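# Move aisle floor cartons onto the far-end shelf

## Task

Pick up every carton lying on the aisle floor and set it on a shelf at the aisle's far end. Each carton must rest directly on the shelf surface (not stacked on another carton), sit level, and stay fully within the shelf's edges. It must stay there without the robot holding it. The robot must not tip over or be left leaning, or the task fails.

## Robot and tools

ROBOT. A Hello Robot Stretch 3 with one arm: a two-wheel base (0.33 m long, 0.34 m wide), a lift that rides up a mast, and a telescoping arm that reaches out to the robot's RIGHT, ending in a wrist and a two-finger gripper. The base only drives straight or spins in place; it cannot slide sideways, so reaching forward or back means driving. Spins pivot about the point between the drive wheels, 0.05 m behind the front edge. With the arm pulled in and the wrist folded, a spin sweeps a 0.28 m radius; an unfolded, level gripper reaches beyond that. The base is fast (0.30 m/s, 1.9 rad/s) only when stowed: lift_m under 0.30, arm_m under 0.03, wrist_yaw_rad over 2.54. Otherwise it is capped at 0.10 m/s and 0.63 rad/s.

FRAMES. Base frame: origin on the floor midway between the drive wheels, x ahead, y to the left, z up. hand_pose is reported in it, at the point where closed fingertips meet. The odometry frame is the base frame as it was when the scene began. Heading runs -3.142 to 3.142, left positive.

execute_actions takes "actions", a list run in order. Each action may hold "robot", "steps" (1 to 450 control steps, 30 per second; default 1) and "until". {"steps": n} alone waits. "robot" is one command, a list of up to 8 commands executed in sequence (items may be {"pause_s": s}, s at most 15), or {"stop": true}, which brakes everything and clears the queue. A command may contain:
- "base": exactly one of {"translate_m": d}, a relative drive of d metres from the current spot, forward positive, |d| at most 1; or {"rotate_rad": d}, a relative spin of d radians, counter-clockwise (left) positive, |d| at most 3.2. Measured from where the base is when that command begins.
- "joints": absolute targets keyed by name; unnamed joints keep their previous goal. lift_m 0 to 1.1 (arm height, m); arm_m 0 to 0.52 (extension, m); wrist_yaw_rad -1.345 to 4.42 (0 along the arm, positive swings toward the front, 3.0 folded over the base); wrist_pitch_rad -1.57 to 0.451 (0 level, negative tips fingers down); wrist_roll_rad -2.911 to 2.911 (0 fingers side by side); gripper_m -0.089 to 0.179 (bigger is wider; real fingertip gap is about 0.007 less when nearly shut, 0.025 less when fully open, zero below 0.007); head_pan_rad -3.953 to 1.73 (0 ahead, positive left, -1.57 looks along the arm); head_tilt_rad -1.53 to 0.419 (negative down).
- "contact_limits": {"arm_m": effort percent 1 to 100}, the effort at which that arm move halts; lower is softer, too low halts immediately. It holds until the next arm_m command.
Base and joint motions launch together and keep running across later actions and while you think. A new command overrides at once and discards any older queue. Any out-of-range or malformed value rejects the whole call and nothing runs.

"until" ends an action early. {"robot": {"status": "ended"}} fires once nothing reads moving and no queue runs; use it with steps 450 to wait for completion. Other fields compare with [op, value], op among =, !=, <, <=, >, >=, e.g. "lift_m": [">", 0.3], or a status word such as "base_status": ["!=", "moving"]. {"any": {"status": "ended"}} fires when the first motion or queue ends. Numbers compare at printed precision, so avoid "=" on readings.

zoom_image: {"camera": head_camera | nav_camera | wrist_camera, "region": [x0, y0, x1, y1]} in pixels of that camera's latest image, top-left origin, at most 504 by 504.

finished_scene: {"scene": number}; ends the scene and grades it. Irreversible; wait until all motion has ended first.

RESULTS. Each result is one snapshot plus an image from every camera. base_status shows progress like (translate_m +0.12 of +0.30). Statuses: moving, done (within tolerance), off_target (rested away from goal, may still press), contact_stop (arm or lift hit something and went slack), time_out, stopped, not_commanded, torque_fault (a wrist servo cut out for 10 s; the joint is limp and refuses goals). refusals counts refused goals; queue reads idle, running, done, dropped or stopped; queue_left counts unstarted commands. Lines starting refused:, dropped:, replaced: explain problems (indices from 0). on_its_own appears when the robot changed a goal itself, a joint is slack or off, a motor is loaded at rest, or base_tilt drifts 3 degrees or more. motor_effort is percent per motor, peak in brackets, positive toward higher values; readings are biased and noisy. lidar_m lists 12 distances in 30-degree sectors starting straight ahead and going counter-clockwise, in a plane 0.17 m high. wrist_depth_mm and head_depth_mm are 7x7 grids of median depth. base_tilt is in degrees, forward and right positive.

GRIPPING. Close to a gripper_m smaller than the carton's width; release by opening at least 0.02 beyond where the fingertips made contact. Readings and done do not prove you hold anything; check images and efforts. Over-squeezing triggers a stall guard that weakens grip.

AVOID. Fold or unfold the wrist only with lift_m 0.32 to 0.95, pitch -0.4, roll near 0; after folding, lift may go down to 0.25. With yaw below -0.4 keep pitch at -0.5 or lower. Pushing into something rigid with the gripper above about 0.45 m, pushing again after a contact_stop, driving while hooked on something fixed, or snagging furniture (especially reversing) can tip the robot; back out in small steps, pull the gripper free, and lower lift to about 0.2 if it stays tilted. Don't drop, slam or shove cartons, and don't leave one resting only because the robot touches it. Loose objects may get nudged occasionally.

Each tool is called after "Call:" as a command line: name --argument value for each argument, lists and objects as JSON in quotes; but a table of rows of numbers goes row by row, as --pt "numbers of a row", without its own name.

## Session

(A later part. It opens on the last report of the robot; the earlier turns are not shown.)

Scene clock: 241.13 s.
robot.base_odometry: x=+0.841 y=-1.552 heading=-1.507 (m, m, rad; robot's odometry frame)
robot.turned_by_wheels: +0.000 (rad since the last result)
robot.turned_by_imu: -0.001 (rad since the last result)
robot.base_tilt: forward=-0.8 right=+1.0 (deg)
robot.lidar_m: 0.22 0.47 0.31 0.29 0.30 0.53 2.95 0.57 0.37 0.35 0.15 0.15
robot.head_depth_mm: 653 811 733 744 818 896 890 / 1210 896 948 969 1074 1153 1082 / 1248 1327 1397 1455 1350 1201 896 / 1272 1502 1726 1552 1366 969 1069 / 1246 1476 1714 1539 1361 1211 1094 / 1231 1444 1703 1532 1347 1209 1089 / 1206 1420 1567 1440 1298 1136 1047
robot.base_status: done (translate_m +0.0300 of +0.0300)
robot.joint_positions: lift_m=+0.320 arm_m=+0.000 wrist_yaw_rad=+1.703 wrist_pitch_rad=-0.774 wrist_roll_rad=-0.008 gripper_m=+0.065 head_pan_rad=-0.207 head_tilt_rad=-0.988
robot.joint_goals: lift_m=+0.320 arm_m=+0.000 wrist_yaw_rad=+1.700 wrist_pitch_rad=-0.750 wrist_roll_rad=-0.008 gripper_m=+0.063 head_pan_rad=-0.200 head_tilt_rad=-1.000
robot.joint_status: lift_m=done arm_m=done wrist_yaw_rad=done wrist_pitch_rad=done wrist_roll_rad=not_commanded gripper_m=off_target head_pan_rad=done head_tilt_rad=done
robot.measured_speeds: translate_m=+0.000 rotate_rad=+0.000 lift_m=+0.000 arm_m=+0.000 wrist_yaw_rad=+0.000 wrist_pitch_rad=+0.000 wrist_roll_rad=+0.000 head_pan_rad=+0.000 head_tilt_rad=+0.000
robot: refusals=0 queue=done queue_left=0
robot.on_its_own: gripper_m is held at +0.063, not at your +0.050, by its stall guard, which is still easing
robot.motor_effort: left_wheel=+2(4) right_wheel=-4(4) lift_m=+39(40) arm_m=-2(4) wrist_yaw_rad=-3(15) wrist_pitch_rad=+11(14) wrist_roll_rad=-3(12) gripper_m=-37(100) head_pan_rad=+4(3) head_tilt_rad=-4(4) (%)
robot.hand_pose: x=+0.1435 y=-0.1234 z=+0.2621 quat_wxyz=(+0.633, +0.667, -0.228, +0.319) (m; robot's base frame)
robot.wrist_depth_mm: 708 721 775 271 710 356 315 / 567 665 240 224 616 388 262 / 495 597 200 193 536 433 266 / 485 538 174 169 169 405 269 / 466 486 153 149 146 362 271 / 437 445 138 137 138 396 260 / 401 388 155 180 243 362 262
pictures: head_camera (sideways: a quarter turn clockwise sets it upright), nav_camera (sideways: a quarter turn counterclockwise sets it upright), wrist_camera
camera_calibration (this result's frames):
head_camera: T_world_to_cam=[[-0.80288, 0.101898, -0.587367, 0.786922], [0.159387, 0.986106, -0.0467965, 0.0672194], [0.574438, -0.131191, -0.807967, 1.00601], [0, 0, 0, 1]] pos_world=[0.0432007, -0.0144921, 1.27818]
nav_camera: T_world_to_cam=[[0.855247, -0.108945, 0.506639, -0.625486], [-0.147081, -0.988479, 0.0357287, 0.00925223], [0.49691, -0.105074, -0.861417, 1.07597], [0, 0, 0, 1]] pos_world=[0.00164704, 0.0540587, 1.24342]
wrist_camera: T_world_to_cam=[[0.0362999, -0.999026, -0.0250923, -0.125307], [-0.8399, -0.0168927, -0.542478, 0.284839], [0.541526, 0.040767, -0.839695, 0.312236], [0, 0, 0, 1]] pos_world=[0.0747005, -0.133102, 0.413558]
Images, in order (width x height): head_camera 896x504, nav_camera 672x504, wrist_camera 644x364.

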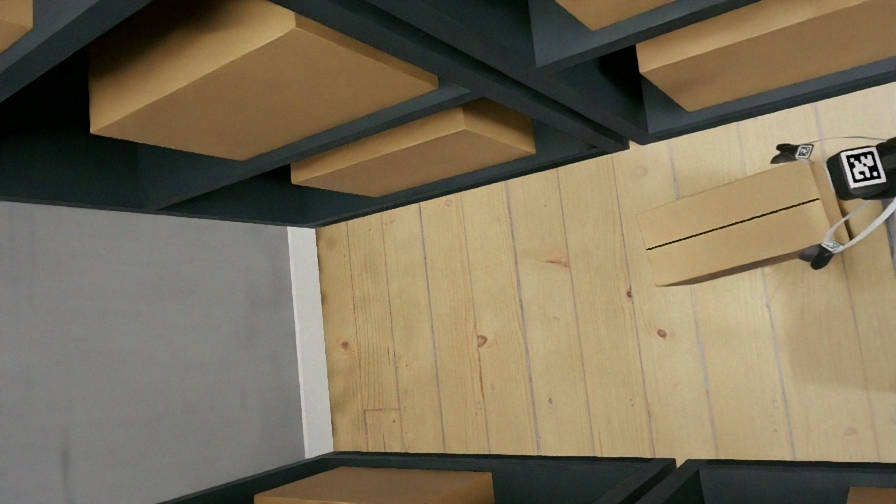

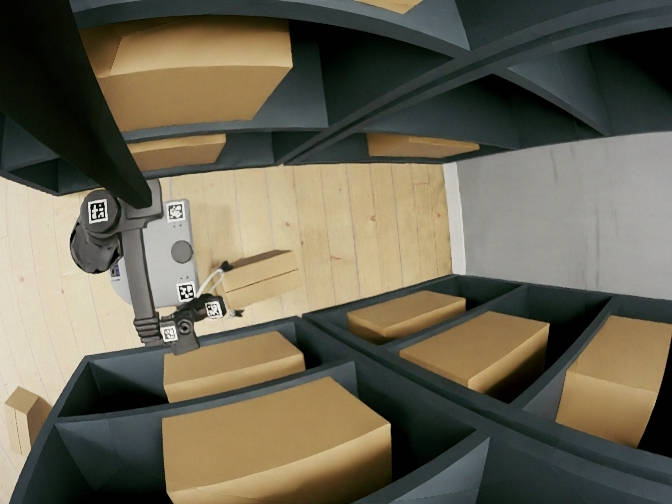

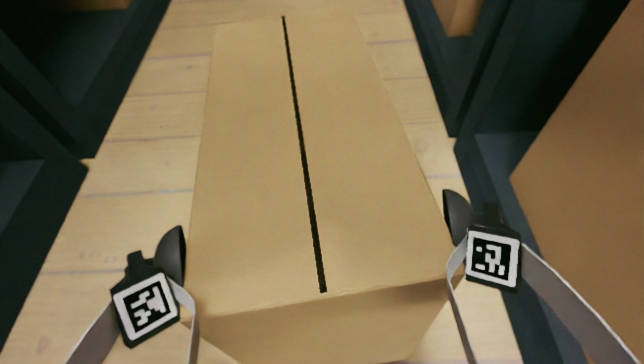

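Call:
execute_actions --actions '[{"robot":[{"joints":{"lift_m":0.225}},{"joints":{"gripper_m":0.16}},{"joints":{"lift_m":0.25}},{"base":{"translate_m":0.075}},{"joints":{"lift_m":0.225}},{"joints":{"gripper_m":0.04}},{"pause_s":1},{"joints":{"lift_m":0.4}}],"steps":450,"until":{"robot":{"status":"ended"}}}]'

Scene clock: 255.53 s.
robot.base_odometry: x=+0.846 y=-1.627 heading=-1.507 (m, m, rad; robot's odometry frame)
robot.turned_by_wheels: +0.000 (rad since the last result)
robot.turned_by_imu: -0.001 (rad since the last result)
robot.base_tilt: forward=-0.9 right=+1.0 (deg)
robot.lidar_m: 1.18 0.41 0.43 0.29 0.30 0.41 3.01 0.63 0.37 0.35 0.36 0.47
robot.head_depth_mm: 650 811 734 752 780 893 887 / 1175 893 945 981 1129 1152 1081 / 1182 1295 1547 1452 1351 1171 811 / 1195 1415 1693 1544 1367 908 1072 / 1176 1389 1681 1541 1351 1207 1093 / 1166 1368 1650 1537 1355 1209 1091 / 1139 1339 1537 1440 1301 1164 1048
robot.base_status: done (translate_m +0.0750 of +0.0750)
robot.joint_positions: lift_m=+0.400 arm_m=+0.000 wrist_yaw_rad=+1.701 wrist_pitch_rad=-0.771 wrist_roll_rad=-0.007 gripper_m=+0.059 head_pan_rad=-0.207 head_tilt_rad=-0.988
robot.joint_goals: lift_m=+0.400 arm_m=+0.000 wrist_yaw_rad=+1.700 wrist_pitch_rad=-0.750 wrist_roll_rad=-0.007 gripper_m=+0.057 head_pan_rad=-0.200 head_tilt_rad=-1.000
robot.joint_status: lift_m=done arm_m=done wrist_yaw_rad=done wrist_pitch_rad=done wrist_roll_rad=not_commanded gripper_m=done head_pan_rad=done head_tilt_rad=done
robot.measured_speeds: translate_m=+0.000 rotate_rad=+0.000 lift_m=+0.000 arm_m=+0.000 wrist_yaw_rad=+0.000 wrist_pitch_rad=+0.000 wrist_roll_rad=+0.000 head_pan_rad=+0.000 head_tilt_rad=+0.000
robot: refusals=0 queue=done queue_left=0
robot.on_its_own: gripper_m is held at +0.057, not at your +0.040, by its stall guard, which is still easing
robot.motor_effort: left_wheel=+2(7) right_wheel=-3(5) lift_m=+39(41) arm_m=-2(2) wrist_yaw_rad=-2(2) wrist_pitch_rad=+9(11) wrist_roll_rad=-3(3) gripper_m=-38(100) head_pan_rad=+2(3) head_tilt_rad=-4(4) (%)
robot.hand_pose: x=+0.1443 y=-0.1235 z=+0.3427 quat_wxyz=(+0.633, +0.666, -0.230, +0.320) (m; robot's base frame)
robot.wrist_depth_mm: 672 763 954 924 748 461 253 / 726 731 240 226 651 357 283 / 620 684 210 197 578 366 338 / 498 623 183 177 178 434 267 / 497 572 164 160 156 445 269 / 479 534 148 145 142 395 266 / 459 460 136 133 131 371 260
pictures: head_camera (sideways: a quarter turn clockwise sets it upright), nav_camera (sideways: a quarter turn counterclockwise sets it upright), wrist_camera
camera_calibration (this result's frames):
head_camera: T_world_to_cam=[[-0.802882, 0.101898, -0.587365, 0.786919], [0.159386, 0.986107, -0.0467964, 0.0672193], [0.574436, -0.13119, -0.807968, 1.00601], [0, 0, 0, 1]] pos_world=[0.0432006, -0.014492, 1.27818]
nav_camera: T_world_to_cam=[[0.855248, -0.108944, 0.506637, -0.625483], [-0.147081, -0.988479, 0.0357286, 0.00925241], [0.496908, -0.105073, -0.861419, 1.07597], [0, 0, 0, 1]] pos_world=[0.00164686, 0.0540587, 1.24342]
wrist_camera: T_world_to_cam=[[0.034698, -0.999071, -0.025573, -0.123086], [-0.837991, -0.0151412, -0.545474, 0.330145], [0.54458, 0.0403569, -0.837737, 0.378363], [0, 0, 0, 1]] pos_world=[0.0748806, -0.133242, 0.493907]
Images, in order (width x height): head_camera 896x504, nav_camera 672x504, wrist_camera 644x364.

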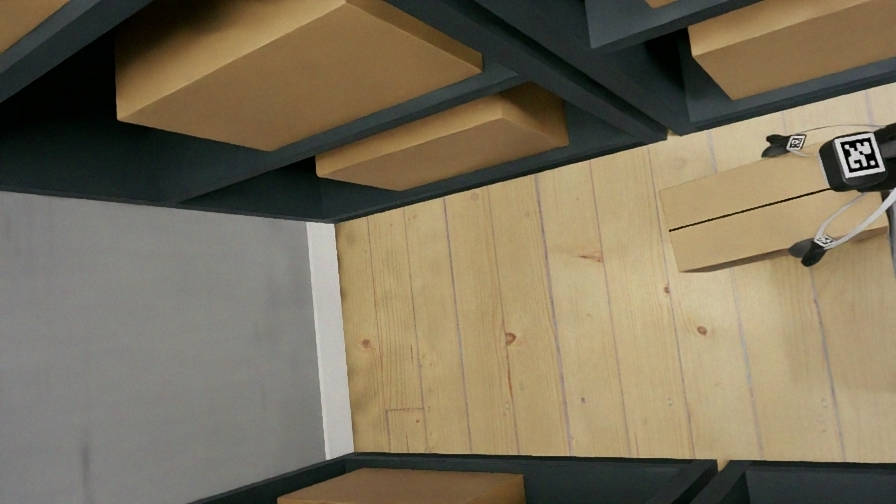

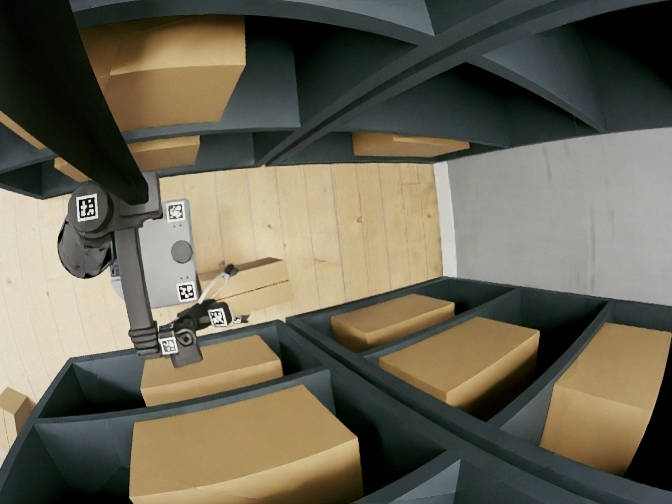

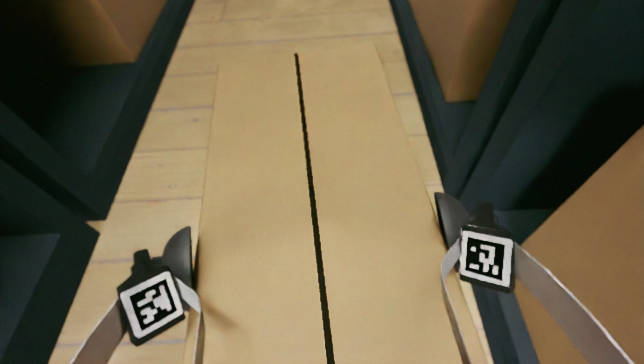

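Call:
execute_actions --actions '[{"robot":[{"base":{"translate_m":-0.95}},{"base":{"rotate_rad":3.1416},"joints":{"head_pan_rad":-3.14,"head_tilt_rad":-0.6,"wrist_yaw_rad":1.57}},{"base":{"translate_m":-0.5}}],"steps":450,"until":{"robot":{"status":"ended"}}},{"steps":450,"until":{"robot":{"status":"ended"}}}]'

Scene clock: 286.23 s.
robot.base_odometry: x=+0.817 y=-1.178 heading=+1.634 (m, m, rad; robot's odometry frame)
robot.turned_by_wheels: +3.141 (rad since the last result)
robot.turned_by_imu: +3.135 (rad since the last result)
robot.base_tilt: forward=-0.8 right=+1.0 (deg)
robot.lidar_m: 2.58 0.67 0.36 0.35 0.46 0.52 1.22 0.40 0.30 0.30 0.17 0.15
robot.head_depth_mm: 1391 1274 1332 1154 1057 1089 1014 / 1460 1588 1749 1928 1669 1443 1241 / 1460 1596 1777 2005 1815 1483 1247 / 1478 1613 1801 2039 1804 1471 1236 / 1450 1607 1761 1975 1740 1459 1230 / 1433 1323 1703 1354 1504 1266 1199 / 679 717 759 876 973 881 934
robot.base_status: done (translate_m -0.5000 of -0.5000)
robot.joint_positions: lift_m=+0.400 arm_m=+0.000 wrist_yaw_rad=+1.573 wrist_pitch_rad=-0.771 wrist_roll_rad=-0.008 gripper_m=+0.088 head_pan_rad=-3.133 head_tilt_rad=-0.605
robot.joint_goals: lift_m=+0.400 arm_m=+0.000 wrist_yaw_rad=+1.570 wrist_pitch_rad=-0.750 wrist_roll_rad=-0.008 gripper_m=+0.086 head_pan_rad=-3.140 head_tilt_rad=-0.600
robot.joint_status: lift_m=done arm_m=done wrist_yaw_rad=done wrist_pitch_rad=done wrist_roll_rad=not_commanded gripper_m=done head_pan_rad=done head_tilt_rad=done
robot.measured_speeds: translate_m=+0.000 rotate_rad=+0.000 lift_m=+0.000 arm_m=+0.000 wrist_yaw_rad=+0.000 wrist_pitch_rad=+0.000 wrist_roll_rad=+0.000 head_pan_rad=+0.000 head_tilt_rad=+0.000
robot: refusals=0 queue=done queue_left=0
robot.on_its_own: gripper_m is held at +0.086, not at your +0.040, by its stall guard, which is not easing now
robot.motor_effort: left_wheel=-4(8) right_wheel=+6(11) lift_m=+39(39) arm_m=-2(2) wrist_yaw_rad=-3(1) wrist_pitch_rad=+9(9) wrist_roll_rad=-2(3) gripper_m=-23(36) head_pan_rad=-2(36) head_tilt_rad=+1(17) (%)
robot.hand_pose: x=+0.1457 y=-0.1450 z=+0.3427 quat_wxyz=(+0.652, +0.650, -0.272, +0.278) (m; robot's base frame)
robot.wrist_depth_mm: - 989 963 931 890 871 854 / 858 849 807 793 775 758 725 / 752 723 699 254 671 665 644 / 655 643 228 204 214 600 579 / 583 581 181 170 165 539 516 / 527 525 150 145 141 472 134 / 481 464 131 127 123 192 135
pictures: head_camera (sideways: a quarter turn clockwise sets it upright), nav_camera (sideways: a quarter turn counterclockwise sets it upright), wrist_camera
camera_calibration (this result's frames):
head_camera: T_world_to_cam=[[0.528673, 0.0697699, -0.845953, 1.11581], [0.034337, -0.997558, -0.0608148, 0.0862595], [-0.84813, 0.00310367, -0.529778, 0.652853], [0, 0, 0, 1]] pos_world=[-0.0391571, 0.00617272, 1.29504]
nav_camera: T_world_to_cam=[[-0.607652, -0.0743095, 0.790719, -0.986729], [-0.0500903, 0.997217, 0.0552221, -0.0167405], [-0.792622, -0.00605152, -0.609683, 0.756473], [0, 0, 0, 1]] pos_world=[-0.000829104, -0.0520516, 1.24236]
wrist_camera: T_world_to_cam=[[-0.0933645, -0.995309, -0.0253422, -0.125414], [-0.83308, 0.0920345, -0.545443, 0.345784], [0.545217, -0.0298129, -0.837765, 0.368213], [0, 0, 0, 1]] pos_world=[0.0756004, -0.145672, 0.493903]
Images, in order (width x height): head_camera 896x504, nav_camera 672x504, wrist_camera 644x364.

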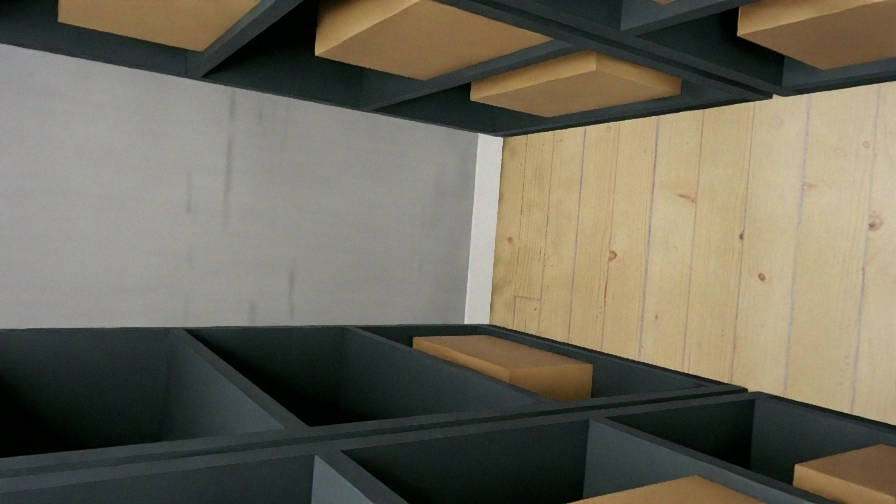

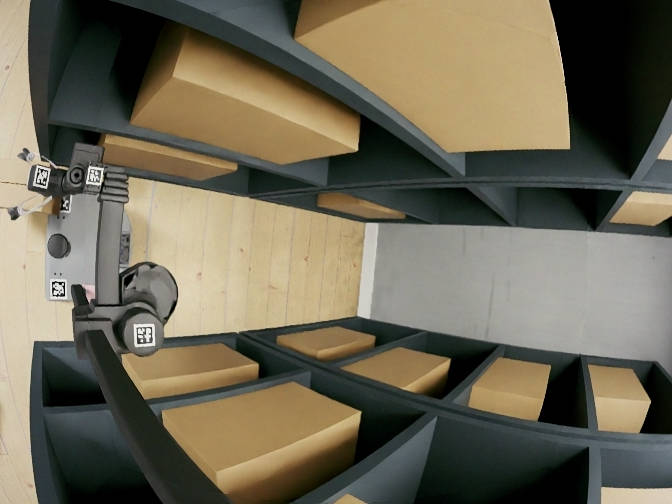

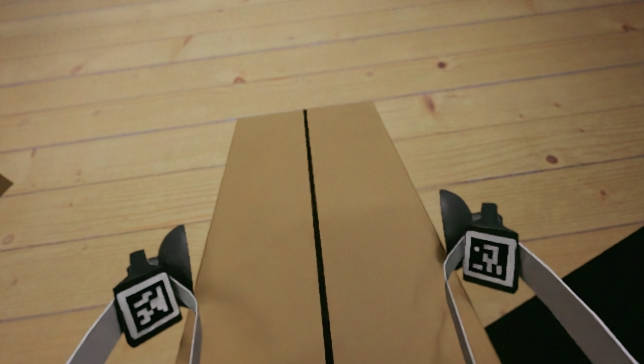

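Call:
execute_actions --actions '[{"robot":[{"base":{"rotate_rad":-0.04},"joints":{"gripper_m":0.035}},{"base":{"translate_m":-1.0},"joints":{"lift_m":0.8}},{"base":{"translate_m":-0.35},"joints":{"head_pan_rad":-1.3,"head_tilt_rad":-0.6}}],"steps":450,"until":{"robot":{"status":"ended"}}},{"steps":450,"until":{"robot":{"status":"ended"}}}]'

Scene clock: 312.57 s.
robot.base_odometry: x=+0.849 y=-2.527 heading=+1.594 (m, m, rad; robot's odometry frame)
robot.turned_by_wheels: -0.040 (rad since the last result)
robot.turned_by_imu: -0.037 (rad since the last result)
robot.base_tilt: forward=-0.9 right=+0.9 (deg)
robot.lidar_m: 1.14 0.47 0.34 0.32 0.33 0.41 0.39 0.40 0.34 0.32 0.33 0.58
robot.head_depth_mm: 589 642 697 571 435 376 742 / 603 661 719 565 432 385 753 / 619 678 729 559 428 806 732 / 636 699 747 554 425 838 728 / 656 721 769 547 421 856 726 / 673 742 769 541 432 857 719 / 693 761 757 537 443 850 716
robot.base_status: done (translate_m -0.3500 of -0.3500)
robot.joint_positions: lift_m=+0.800 arm_m=+0.000 wrist_yaw_rad=+1.573 wrist_pitch_rad=-0.771 wrist_roll_rad=-0.008 gripper_m=+0.087 head_pan_rad=-1.307 head_tilt_rad=-0.605
robot.joint_goals: lift_m=+0.800 arm_m=+0.000 wrist_yaw_rad=+1.570 wrist_pitch_rad=-0.750 wrist_roll_rad=-0.008 gripper_m=+0.086 head_pan_rad=-1.300 head_tilt_rad=-0.600
robot.joint_status: lift_m=done arm_m=done wrist_yaw_rad=done wrist_pitch_rad=done wrist_roll_rad=not_commanded gripper_m=done head_pan_rad=done head_tilt_rad=done
robot.measured_speeds: translate_m=+0.000 rotate_rad=+0.000 lift_m=+0.000 arm_m=+0.000 wrist_yaw_rad=+0.000 wrist_pitch_rad=+0.000 wrist_roll_rad=+0.000 head_pan_rad=+0.000 head_tilt_rad=+0.000
robot: refusals=0 queue=done queue_left=0
robot.on_its_own: gripper_m is held at +0.086, not at your +0.035, by its stall guard, which is not easing now
robot.motor_effort: left_wheel=+0(6) right_wheel=+1(5) lift_m=+39(41) arm_m=-2(2) wrist_yaw_rad=-3(2) wrist_pitch_rad=+9(9) wrist_roll_rad=-3(2) gripper_m=-23(100) head_pan_rad=+2(35) head_tilt_rad=+2(1) (%)
robot.hand_pose: x=+0.1456 y=-0.1450 z=+0.7427 quat_wxyz=(+0.652, +0.650, -0.272, +0.278) (m; robot's base frame)
robot.wrist_depth_mm: 702 - - - 478 497 523 / 659 - - - 541 544 529 / 646 - - 251 492 488 473 / 624 951 226 203 212 432 423 / 720 847 181 169 164 395 386 / 648 866 150 146 141 347 350 / 562 798 131 128 124 322 321
pictures: head_camera (sideways: a quarter turn clockwise sets it upright), nav_camera (sideways: a quarter turn counterclockwise sets it upright), wrist_camera
camera_calibration (this result's frames):
head_camera: T_world_to_cam=[[-0.200916, 0.493937, -0.845966, 1.12028], [0.956609, 0.284956, -0.0608154, 0.0806345], [0.211024, -0.821478, -0.529757, 0.646364], [0, 0, 0, 1]] pos_world=[0.0115476, -0.0453503, 1.29504]
nav_camera: T_world_to_cam=[[0.225239, -0.569216, 0.790734, -0.991829], [-0.952304, -0.300113, 0.0552232, -0.0112384], [0.205876, -0.765458, -0.609663, 0.750357], [0, 0, 0, 1]] pos_world=[0.058216, 0.00642881, 1.24236]
wrist_camera: T_world_to_cam=[[-0.0934306, -0.995304, -0.025327, -0.115292], [-0.833162, 0.0920863, -0.545309, 0.563844], [0.54508, -0.029847, -0.837853, 0.703399], [0, 0, 0, 1]] pos_world=[0.0755931, -0.145678, 0.893894]
Images, in order (width x height): head_camera 896x504, nav_camera 672x504, wrist_camera 644x364.

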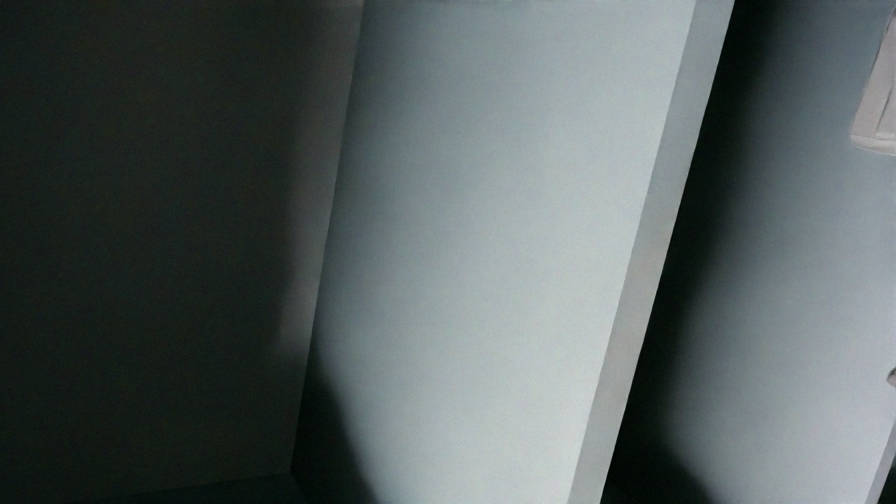

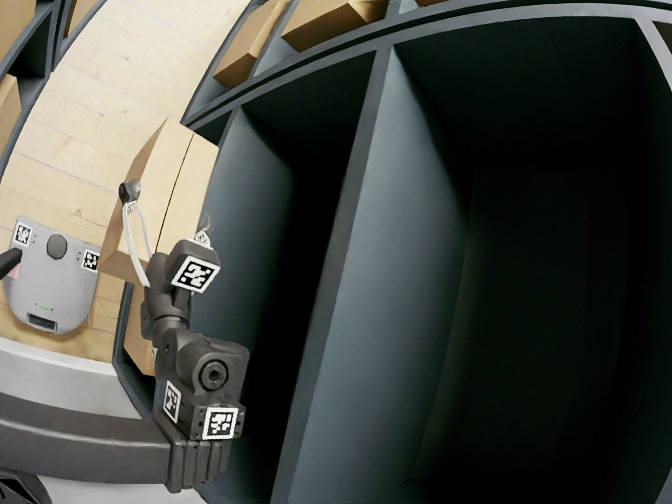

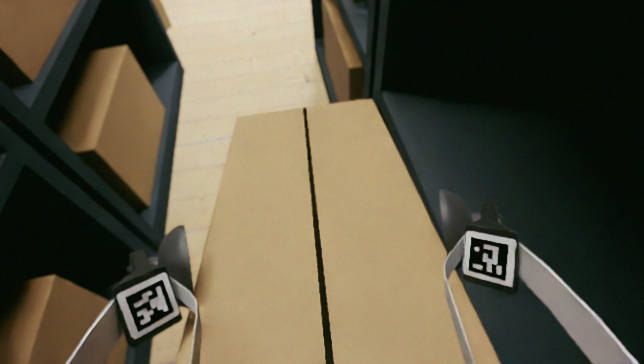

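Call:
execute_actions --actions '[{"robot":[{"base":{"translate_m":-0.08},"joints":{"lift_m":0.775}},{"joints":{"arm_m":0.42},"contact_limits":{"arm_m":25}}],"steps":450,"until":{"robot":{"status":"ended"}}}]'

Scene clock: 320.77 s.
robot.base_odometry: x=+0.851 y=-2.607 heading=+1.594 (m, m, rad; robot's odometry frame)
robot.turned_by_wheels: +0.000 (rad since the last result)
robot.turned_by_imu: +0.000 (rad since the last result)
robot.base_tilt: forward=-1.0 right=+0.7 (deg)
robot.lidar_m: 1.15 0.47 0.33 0.32 0.40 0.32 0.31 0.32 0.34 0.33 0.34 0.65
robot.head_depth_mm: 597 649 709 578 440 382 711 / 611 670 725 573 437 385 - / 625 688 735 567 434 829 - / 644 705 758 563 431 870 707 / 663 732 773 556 426 867 729 / 682 751 789 552 437 861 724 / 703 776 777 546 450 854 723
robot.base_status: done (translate_m -0.0799 of -0.0800)
robot.joint_positions: lift_m=+0.775 arm_m=+0.141 wrist_yaw_rad=+1.570 wrist_pitch_rad=-0.765 wrist_roll_rad=-0.009 gripper_m=+0.086 head_pan_rad=-1.307 head_tilt_rad=-0.603
robot.joint_goals: lift_m=+0.775 arm_m=+0.141 wrist_yaw_rad=+1.570 wrist_pitch_rad=-0.750 wrist_roll_rad=-0.009 gripper_m=+0.086 head_pan_rad=-1.300 head_tilt_rad=-0.600
robot.joint_status: lift_m=done arm_m=contact_stop wrist_yaw_rad=done wrist_pitch_rad=done wrist_roll_rad=not_commanded gripper_m=done head_pan_rad=done head_tilt_rad=done
robot.measured_speeds: translate_m=+0.001 rotate_rad=-0.006 lift_m=+0.002 arm_m=+0.004 wrist_yaw_rad=-0.010 wrist_pitch_rad=+0.024 wrist_roll_rad=+0.000 head_pan_rad=+0.000 head_tilt_rad=+0.000
robot: refusals=0 queue=dropped queue_left=0
robot.on_its_own: gripper_m is held at +0.086, not at your +0.035, by its stall guard, which is not easing now; arm_m is slack since a contact_stop, until your next command for it (your +0.420 is given up)
robot.motor_effort: left_wheel=-16(16) right_wheel=+2(5) lift_m=+36(39) arm_m=+5(30) wrist_yaw_rad=+0(12) wrist_pitch_rad=+6(9) wrist_roll_rad=-1(3) gripper_m=+0(26) head_pan_rad=+2(3) head_tilt_rad=+0(2) (%)
robot.contact_limits: arm_m 25 (drawing in: default 30, maximum 49; extending or still: default 41, maximum 66)
robot.hand_pose: x=+0.1468 y=-0.2861 z=+0.7188 quat_wxyz=(+0.652, +0.649, -0.274, +0.280) (m; robot's base frame)
robot.wrist_depth_mm: - - - 537 562 581 483 / 965 - - 569 542 529 493 / 857 - - 491 476 463 450 / 797 - - 441 418 412 402 / 868 353 321 408 385 373 362 / 774 319 265 350 336 333 331 / 725 287 238 303 312 306 303
pictures: head_camera (sideways: a quarter turn clockwise sets it upright), nav_camera (sideways: a quarter turn counterclockwise sets it upright), wrist_camera
camera_calibration (this result's frames):
head_camera: T_world_to_cam=[[-0.200516, 0.491857, -0.847272, 1.12198], [0.956564, 0.285095, -0.060879, 0.0807177], [0.211609, -0.822677, -0.527659, 0.64363], [0, 0, 0, 1]] pos_world=[0.0115655, -0.0453649, 1.29515]
nav_camera: T_world_to_cam=[[0.224898, -0.567259, 0.792236, -0.993785], [-0.95225, -0.300264, 0.0553257, -0.0113724], [0.206496, -0.76685, -0.607702, 0.747801], [0, 0, 0, 1]] pos_world=[0.0582524, 0.00630221, 1.24238]
wrist_camera: T_world_to_cam=[[-0.0950401, -0.995166, -0.0247417, -0.256375], [-0.829697, 0.0929221, -0.550426, 0.568202], [0.550064, -0.0317843, -0.834518, 0.67485], [0, 0, 0, 1]] pos_world=[0.0758593, -0.286485, 0.869584]
Images, in order (width x height): head_camera 896x504, nav_camera 672x504, wrist_camera 644x364.

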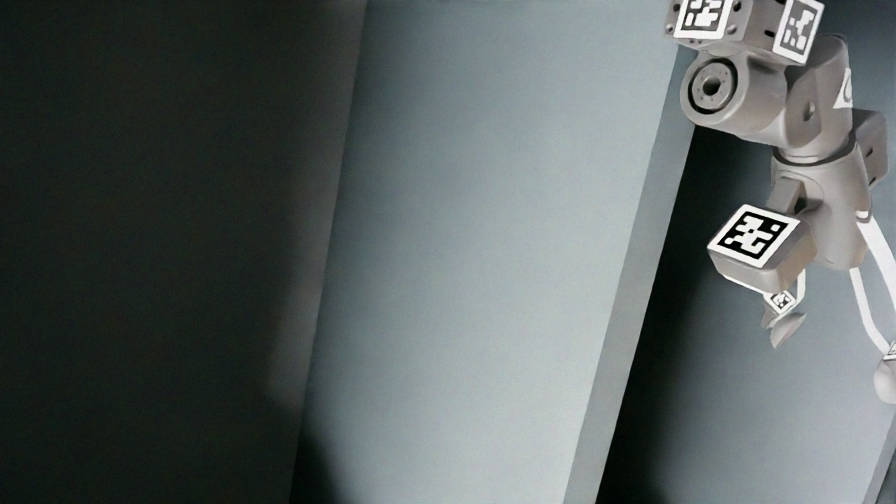

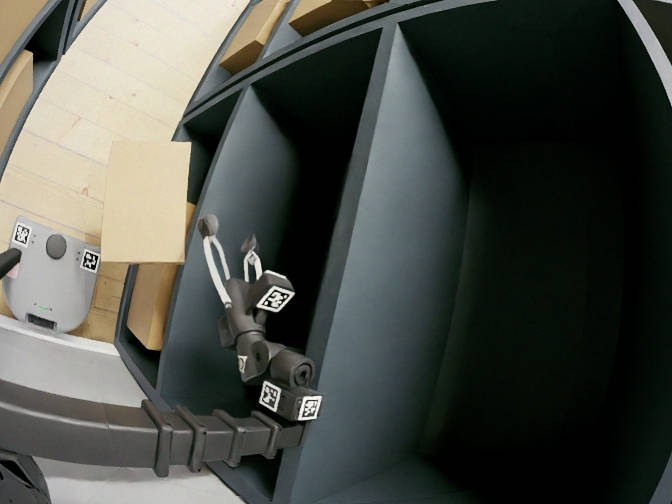

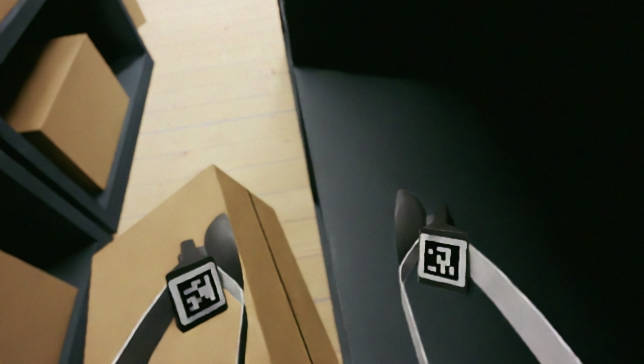

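Call:
execute_actions --actions '[{"robot":{"joints":{"arm_m":0,"head_tilt_rad":-1.2,"head_pan_rad":-1.0}},"steps":150,"until":{"robot":{"status":"ended"}}}]'

Scene clock: 324.50 s.
robot.base_odometry: x=+0.851 y=-2.607 heading=+1.594 (m, m, rad; robot's odometry frame)
robot.turned_by_wheels: +0.000 (rad since the last result)
robot.turned_by_imu: -0.009 (rad since the last result)
robot.base_tilt: forward=-0.9 right=+0.9 (deg)
robot.lidar_m: 1.11 0.47 0.34 0.32 0.40 0.32 0.31 0.32 0.34 0.33 0.33 0.65
robot.head_depth_mm: 414 371 861 816 - 1086 927 / 413 378 884 803 - 1182 1022 / 411 389 881 808 - 1211 - / 409 929 871 821 1241 1201 - / 413 954 877 1272 1250 1182 1087 / 425 922 883 1312 1272 1159 1093 / 677 813 901 1347 1261 1056 1068
robot.base_status: done (translate_m -0.0800 of -0.0800)
robot.joint_positions: lift_m=+0.775 arm_m=+0.000 wrist_yaw_rad=+1.570 wrist_pitch_rad=-0.764 wrist_roll_rad=-0.009 gripper_m=+0.086 head_pan_rad=-1.007 head_tilt_rad=-1.185
robot.joint_goals: lift_m=+0.775 arm_m=+0.000 wrist_yaw_rad=+1.570 wrist_pitch_rad=-0.750 wrist_roll_rad=-0.009 gripper_m=+0.086 head_pan_rad=-1.000 head_tilt_rad=-1.200
robot.joint_status: lift_m=done arm_m=done wrist_yaw_rad=done wrist_pitch_rad=done wrist_roll_rad=not_commanded gripper_m=done head_pan_rad=done head_tilt_rad=done
robot.measured_speeds: translate_m=+0.000 rotate_rad=+0.000 lift_m=+0.000 arm_m=+0.000 wrist_yaw_rad=+0.000 wrist_pitch_rad=+0.000 wrist_roll_rad=+0.000 head_pan_rad=+0.000 head_tilt_rad=+0.000
robot: refusals=0 queue=done queue_left=0
robot.on_its_own: gripper_m is held at +0.086, not at your +0.035, by its stall guard, which is not easing now
robot.motor_effort: left_wheel=-1(16) right_wheel=+0(6) lift_m=+31(35) arm_m=-5(14) wrist_yaw_rad=+0(0) wrist_pitch_rad=+6(6) wrist_roll_rad=-2(2) gripper_m=-1(0) head_pan_rad=+3(22) head_tilt_rad=-5(25) (%)
robot.hand_pose: x=+0.1469 y=-0.1457 z=+0.7191 quat_wxyz=(+0.652, +0.649, -0.274, +0.280) (m; robot's base frame)
robot.wrist_depth_mm: 698 - - - 556 574 576 / 780 - - - 541 523 508 / 647 - - - 481 453 448 / 709 979 - - 449 406 398 / 770 898 - 963 881 368 358 / 590 785 878 892 779 335 329 / 562 709 729 825 693 318 299
pictures: head_camera (sideways: a quarter turn clockwise sets it upright), nav_camera (sideways: a quarter turn counterclockwise sets it upright), wrist_camera
camera_calibration (this result's frames):
head_camera: T_world_to_cam=[[-0.539488, 0.730994, -0.417853, 0.564497], [0.813981, 0.579727, -0.0367495, 0.0501355], [0.215377, -0.35995, -0.907771, 1.13791], [0, 0, 0, 1]] pos_world=[0.0186496, -0.0321168, 1.27068]
nav_camera: T_world_to_cam=[[0.561916, -0.759229, 0.328362, -0.391491], [-0.808399, -0.588169, 0.0234402, 0.0292922], [0.175336, -0.278618, -0.944261, 1.18555], [0, 0, 0, 1]] pos_world=[0.0357958, 0.0503132, 1.24733]
wrist_camera: T_world_to_cam=[[-0.0951216, -0.995157, -0.0248, -0.116578], [-0.829348, 0.0930026, -0.550938, 0.55575], [0.550576, -0.0318384, -0.834177, 0.679169], [0, 0, 0, 1]] pos_world=[0.0758864, -0.146076, 0.86984]
Images, in order (width x height): head_camera 896x504, nav_camera 672x504, wrist_camera 644x364.

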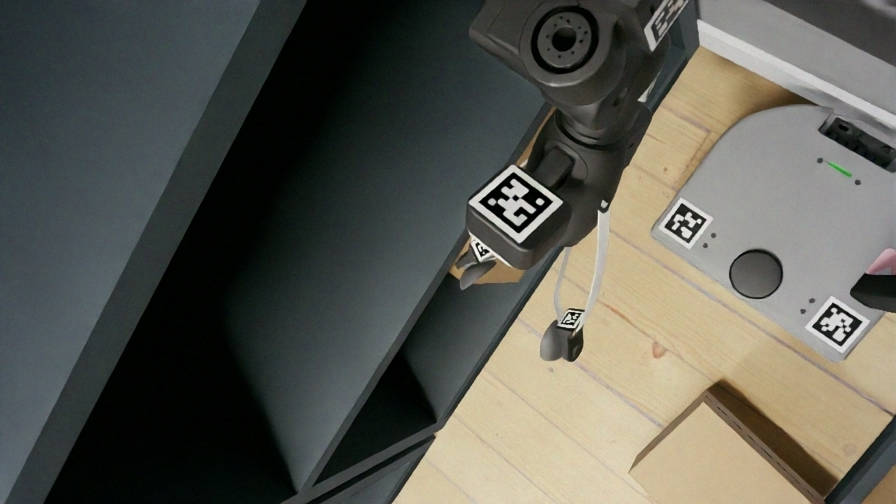

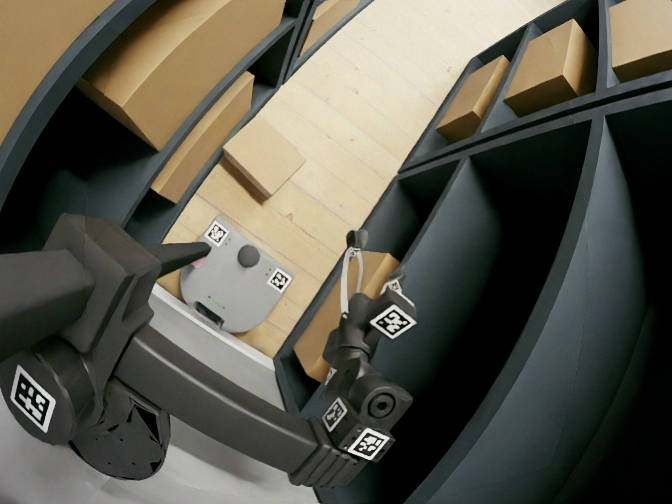

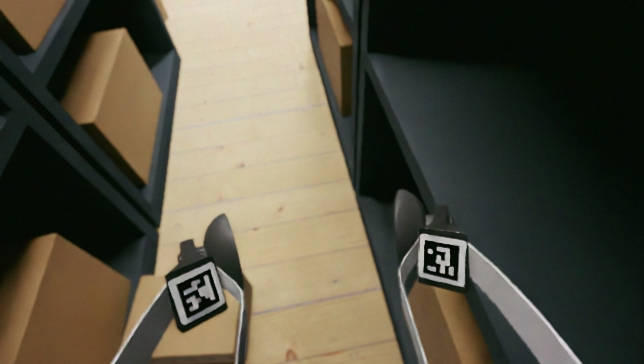

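Call:
execute_actions --actions '[{"robot":[{"base":{"translate_m":0.5},"joints":{"lift_m":0.45,"gripper_m":0.0,"wrist_pitch_rad":-1.2}},{"base":{"translate_m":-0.35}},{"base":{"rotate_rad":1.57},"joints":{"head_pan_rad":-1.4,"head_tilt_rad":-1.1}}],"steps":450,"until":{"robot":{"status":"ended"}}},{"steps":300,"until":{"robot":{"status":"ended"}}}]'

Scene clock: 359.60 s.
robot.base_odometry: x=+0.847 y=-2.457 heading=-3.120 (m, m, rad; robot's odometry frame)
robot.turned_by_wheels: +1.568 (rad since the last result)
robot.turned_by_imu: +1.575 (rad since the last result)
robot.base_tilt: forward=-0.8 right=+0.9 (deg)
robot.lidar_m: 0.35 0.36 0.46 0.44 0.43 0.31 0.30 0.31 0.52 1.08 0.56 0.37
robot.head_depth_mm: 2164 1830 1461 1329 1140 1128 842 / 2149 1873 1631 1455 1311 1178 1021 / 2151 1848 1627 1449 1326 - - / 2083 1797 1625 1441 1269 - - / 1207 1555 1499 1422 1238 1184 1097 / 835 918 985 1170 1238 1182 1089 / 775 686 770 846 966 1068 1055
robot.base_status: off_target (rotate_rad +1.5686 of +1.5700)
robot.joint_positions: lift_m=+0.450 arm_m=+0.000 wrist_yaw_rad=+1.570 wrist_pitch_rad=-1.205 wrist_roll_rad=-0.009 gripper_m=+0.000 head_pan_rad=-1.394 head_tilt_rad=-1.097
robot.joint_goals: lift_m=+0.450 arm_m=+0.000 wrist_yaw_rad=+1.570 wrist_pitch_rad=-1.200 wrist_roll_rad=-0.009 gripper_m=+0.000 head_pan_rad=-1.400 head_tilt_rad=-1.100
robot.joint_status: lift_m=done arm_m=done wrist_yaw_rad=done wrist_pitch_rad=done wrist_roll_rad=not_commanded gripper_m=done head_pan_rad=done head_tilt_rad=done
robot.measured_speeds: translate_m=+0.000 rotate_rad=+0.000 lift_m=+0.000 arm_m=+0.000 wrist_yaw_rad=+0.000 wrist_pitch_rad=+0.000 wrist_roll_rad=+0.000 head_pan_rad=+0.000 head_tilt_rad=+0.000
robot: refusals=0 queue=done queue_left=0
robot.on_its_own: left_wheel is at rest, and its effort (-64) is outside its rest range (-18 to +18)
robot.motor_effort: left_wheel=-64(93) right_wheel=-16(39) lift_m=+30(32) arm_m=-4(5) wrist_yaw_rad=+0(0) wrist_pitch_rad=+2(7) wrist_roll_rad=-2(2) gripper_m=-3(100) head_pan_rad=-2(24) head_tilt_rad=-1(7) (%)
robot.hand_pose: x=+0.0479 y=-0.1455 z=+0.3410 quat_wxyz=(+0.696, +0.694, -0.126, +0.131) (m; robot's base frame)
robot.wrist_depth_mm: 401 408 443 477 497 441 538 / 479 482 535 551 551 425 427 / 534 536 540 540 536 413 414 / 526 520 525 515 527 475 517 / 507 503 503 - 513 508 506 / 498 499 - - 496 492 491 / - - - - 478 476 482
pictures: head_camera (sideways: a quarter turn clockwise sets it upright), nav_camera (sideways: a quarter turn counterclockwise sets it upright), wrist_camera
camera_calibration (this result's frames):
head_camera: T_world_to_cam=[[-0.216434, 0.84081, -0.49618, 0.664552], [0.973231, 0.22606, -0.0414498, 0.0552879], [0.0773149, -0.491869, -0.86723, 1.08608], [0, 0, 0, 1]] pos_world=[0.00605369, -0.0370535, 1.27391]
nav_camera: T_world_to_cam=[[0.227903, -0.88306, 0.410201, -0.496042], [-0.971049, -0.237101, 0.0290852, 0.0229321], [0.0715753, -0.404954, -0.911531, 1.14368], [0, 0, 0, 1]] pos_world=[0.0534589, 0.0305397, 1.24531]
wrist_camera: T_world_to_cam=[[-0.0970637, -0.99512, 0.0177235, -0.149608], [-0.985034, 0.0935011, -0.144792, 0.134281], [0.142428, -0.0315124, -0.989303, 0.490758], [0, 0, 0, 1]] pos_world=[0.0478516, -0.145969, 0.507602]
Images, in order (width x height): head_camera 896x504, nav_camera 672x504, wrist_camera 644x364.

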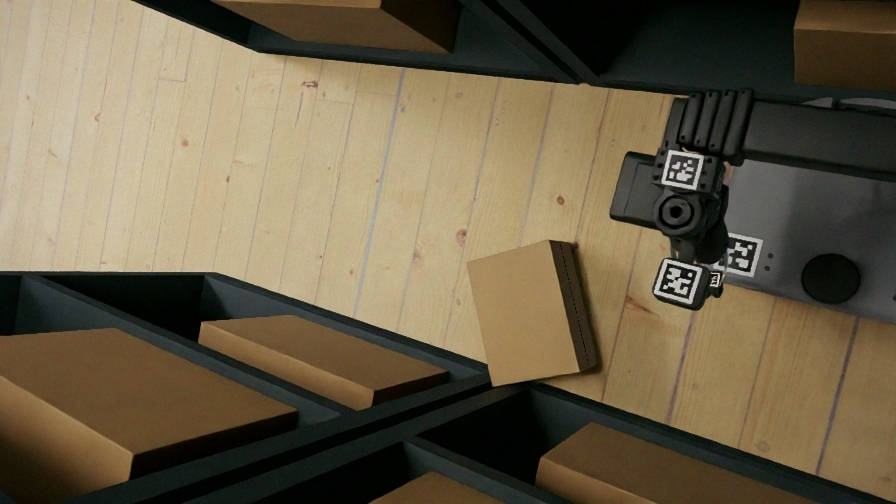

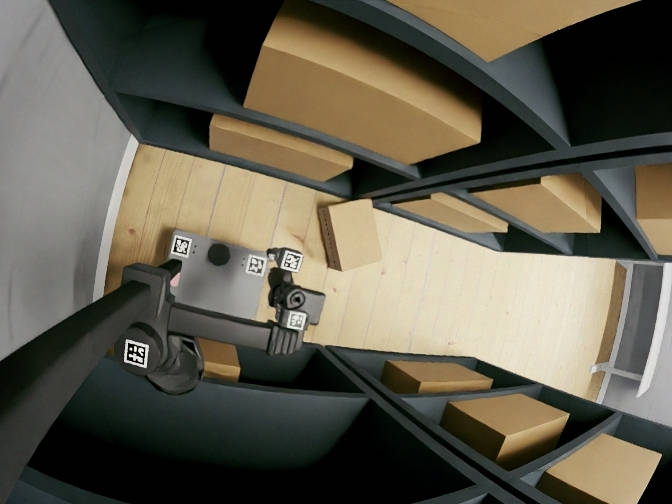

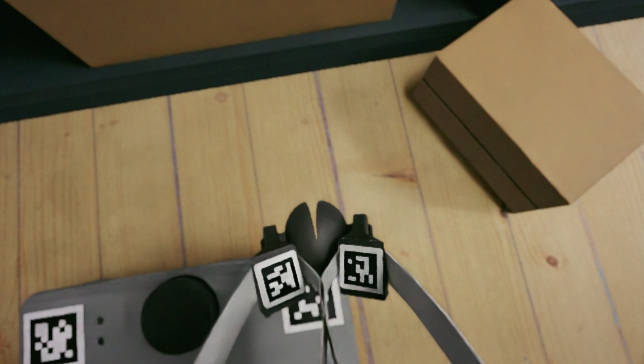

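Call:
execute_actions --actions '[{"robot":[{"base":{"translate_m":0.02},"joints":{"arm_m":0.15,"wrist_pitch_rad":-0.77}},{"joints":{"lift_m":0.165}},{"joints":{"arm_m":0.42}}],"steps":450,"until":{"robot":{"status":"ended"}}}]'

Scene clock: 372.50 s.
robot.base_odometry: x=+0.827 y=-2.458 heading=-3.119 (m, m, rad; robot's odometry frame)
robot.turned_by_wheels: +0.001 (rad since the last result)
robot.turned_by_imu: -0.023 (rad since the last result)
robot.base_tilt: forward=-0.9 right=+1.0 (deg)
robot.lidar_m: 0.34 0.34 0.46 0.44 0.46 0.33 0.31 0.32 0.53 1.06 0.54 0.35
robot.head_depth_mm: 2169 1789 1426 1337 1170 1135 873 / 2145 1845 1633 1480 1305 1183 1048 / 2129 1841 1620 1468 1315 1213 - / 2083 1806 1612 1431 1308 1207 - / 1233 1533 1511 1303 1281 1185 1095 / 835 914 973 1149 1252 1182 1086 / 770 678 754 832 952 1032 1054
robot.base_status: done (translate_m +0.0200 of +0.0200)
robot.joint_positions: lift_m=+0.165 arm_m=+0.420 wrist_yaw_rad=+1.573 wrist_pitch_rad=-0.811 wrist_roll_rad=-0.014 gripper_m=+0.000 head_pan_rad=-1.394 head_tilt_rad=-1.097
robot.joint_goals: lift_m=+0.165 arm_m=+0.420 wrist_yaw_rad=+1.570 wrist_pitch_rad=-0.770 wrist_roll_rad=-0.014 gripper_m=+0.000 head_pan_rad=-1.400 head_tilt_rad=-1.100
robot.joint_status: lift_m=done arm_m=done wrist_yaw_rad=done wrist_pitch_rad=done wrist_roll_rad=not_commanded gripper_m=done head_pan_rad=done head_tilt_rad=done
robot.measured_speeds: translate_m=+0.000 rotate_rad=+0.000 lift_m=+0.000 arm_m=+0.000 wrist_yaw_rad=+0.000 wrist_pitch_rad=+0.000 wrist_roll_rad=+0.000 head_pan_rad=+0.000 head_tilt_rad=+0.000
robot: refusals=0 queue=done queue_left=0
robot.motor_effort: left_wheel=-5(64) right_wheel=+10(72) lift_m=+29(30) arm_m=+5(20) wrist_yaw_rad=-3(83) wrist_pitch_rad=+18(33) wrist_roll_rad=+1(2) gripper_m=-3(19) head_pan_rad=-3(2) head_tilt_rad=-1(1) (%)
robot.hand_pose: x=+0.1377 y=-0.5644 z=+0.1015 quat_wxyz=(+0.659, +0.655, -0.257, +0.267) (m; robot's base frame)
robot.wrist_depth_mm: 342 264 248 241 233 230 340 / 297 297 211 207 202 198 357 / 324 333 186 183 179 175 179 / 327 318 166 168 175 195 288 / 294 286 182 - 231 263 268 / 268 265 253 250 253 249 245 / 245 244 239 237 234 231 227
pictures: head_camera (sideways: a quarter turn clockwise sets it upright), nav_camera (sideways: a quarter turn counterclockwise sets it upright), wrist_camera
camera_calibration (this result's frames):
head_camera: T_world_to_cam=[[-0.216426, 0.840811, -0.496183, 0.664556], [0.973233, 0.226051, -0.04145, 0.055288], [0.077311, -0.491872, -0.867228, 1.08607], [0, 0, 0, 1]] pos_world=[0.00605337, -0.0370536, 1.27391]
nav_camera: T_world_to_cam=[[0.227895, -0.883061, 0.410204, -0.496046], [-0.971052, -0.237093, 0.0290854, 0.0229319], [0.0715722, -0.404958, -0.91153, 1.14368], [0, 0, 0, 1]] pos_world=[0.0534592, 0.0305392, 1.24531]
wrist_camera: T_world_to_cam=[[-0.0897375, -0.995814, -0.0173585, -0.551353], [-0.854713, 0.085946, -0.511936, 0.242312], [0.511285, -0.0311034, -0.858848, 0.164092], [0, 0, 0, 1]] pos_world=[0.0737329, -0.564767, 0.255408]
Images, in order (width x height): head_camera 896x504, nav_camera 672x504, wrist_camera 644x364.

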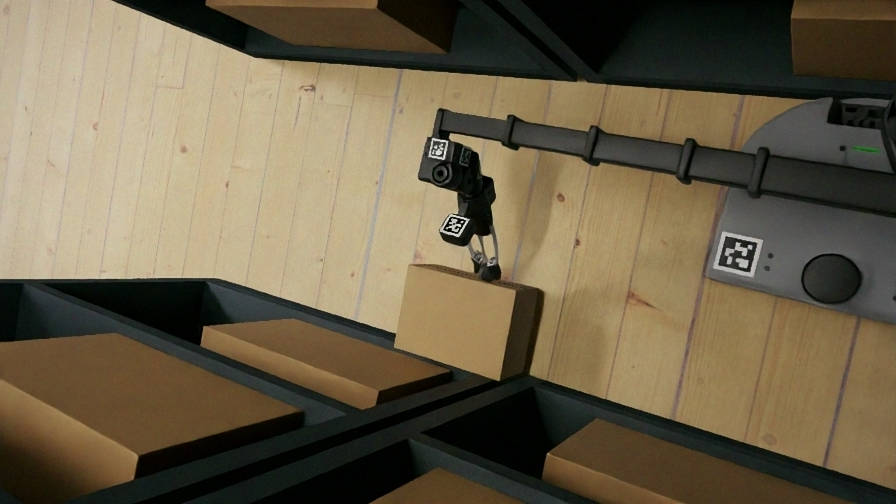

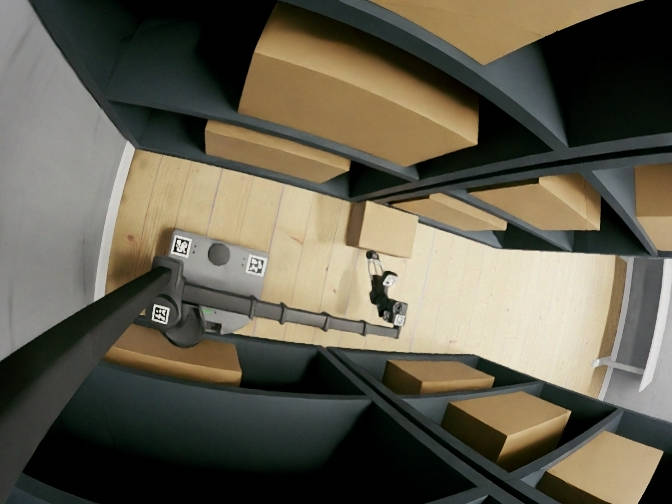

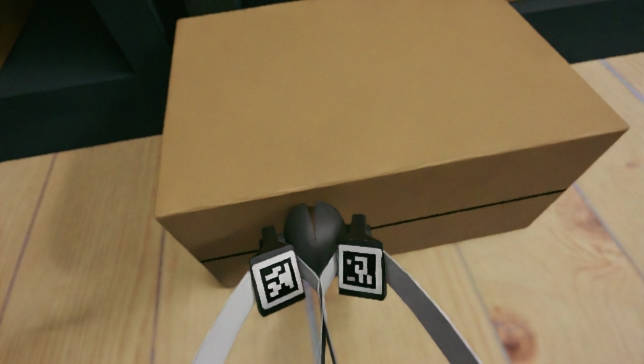

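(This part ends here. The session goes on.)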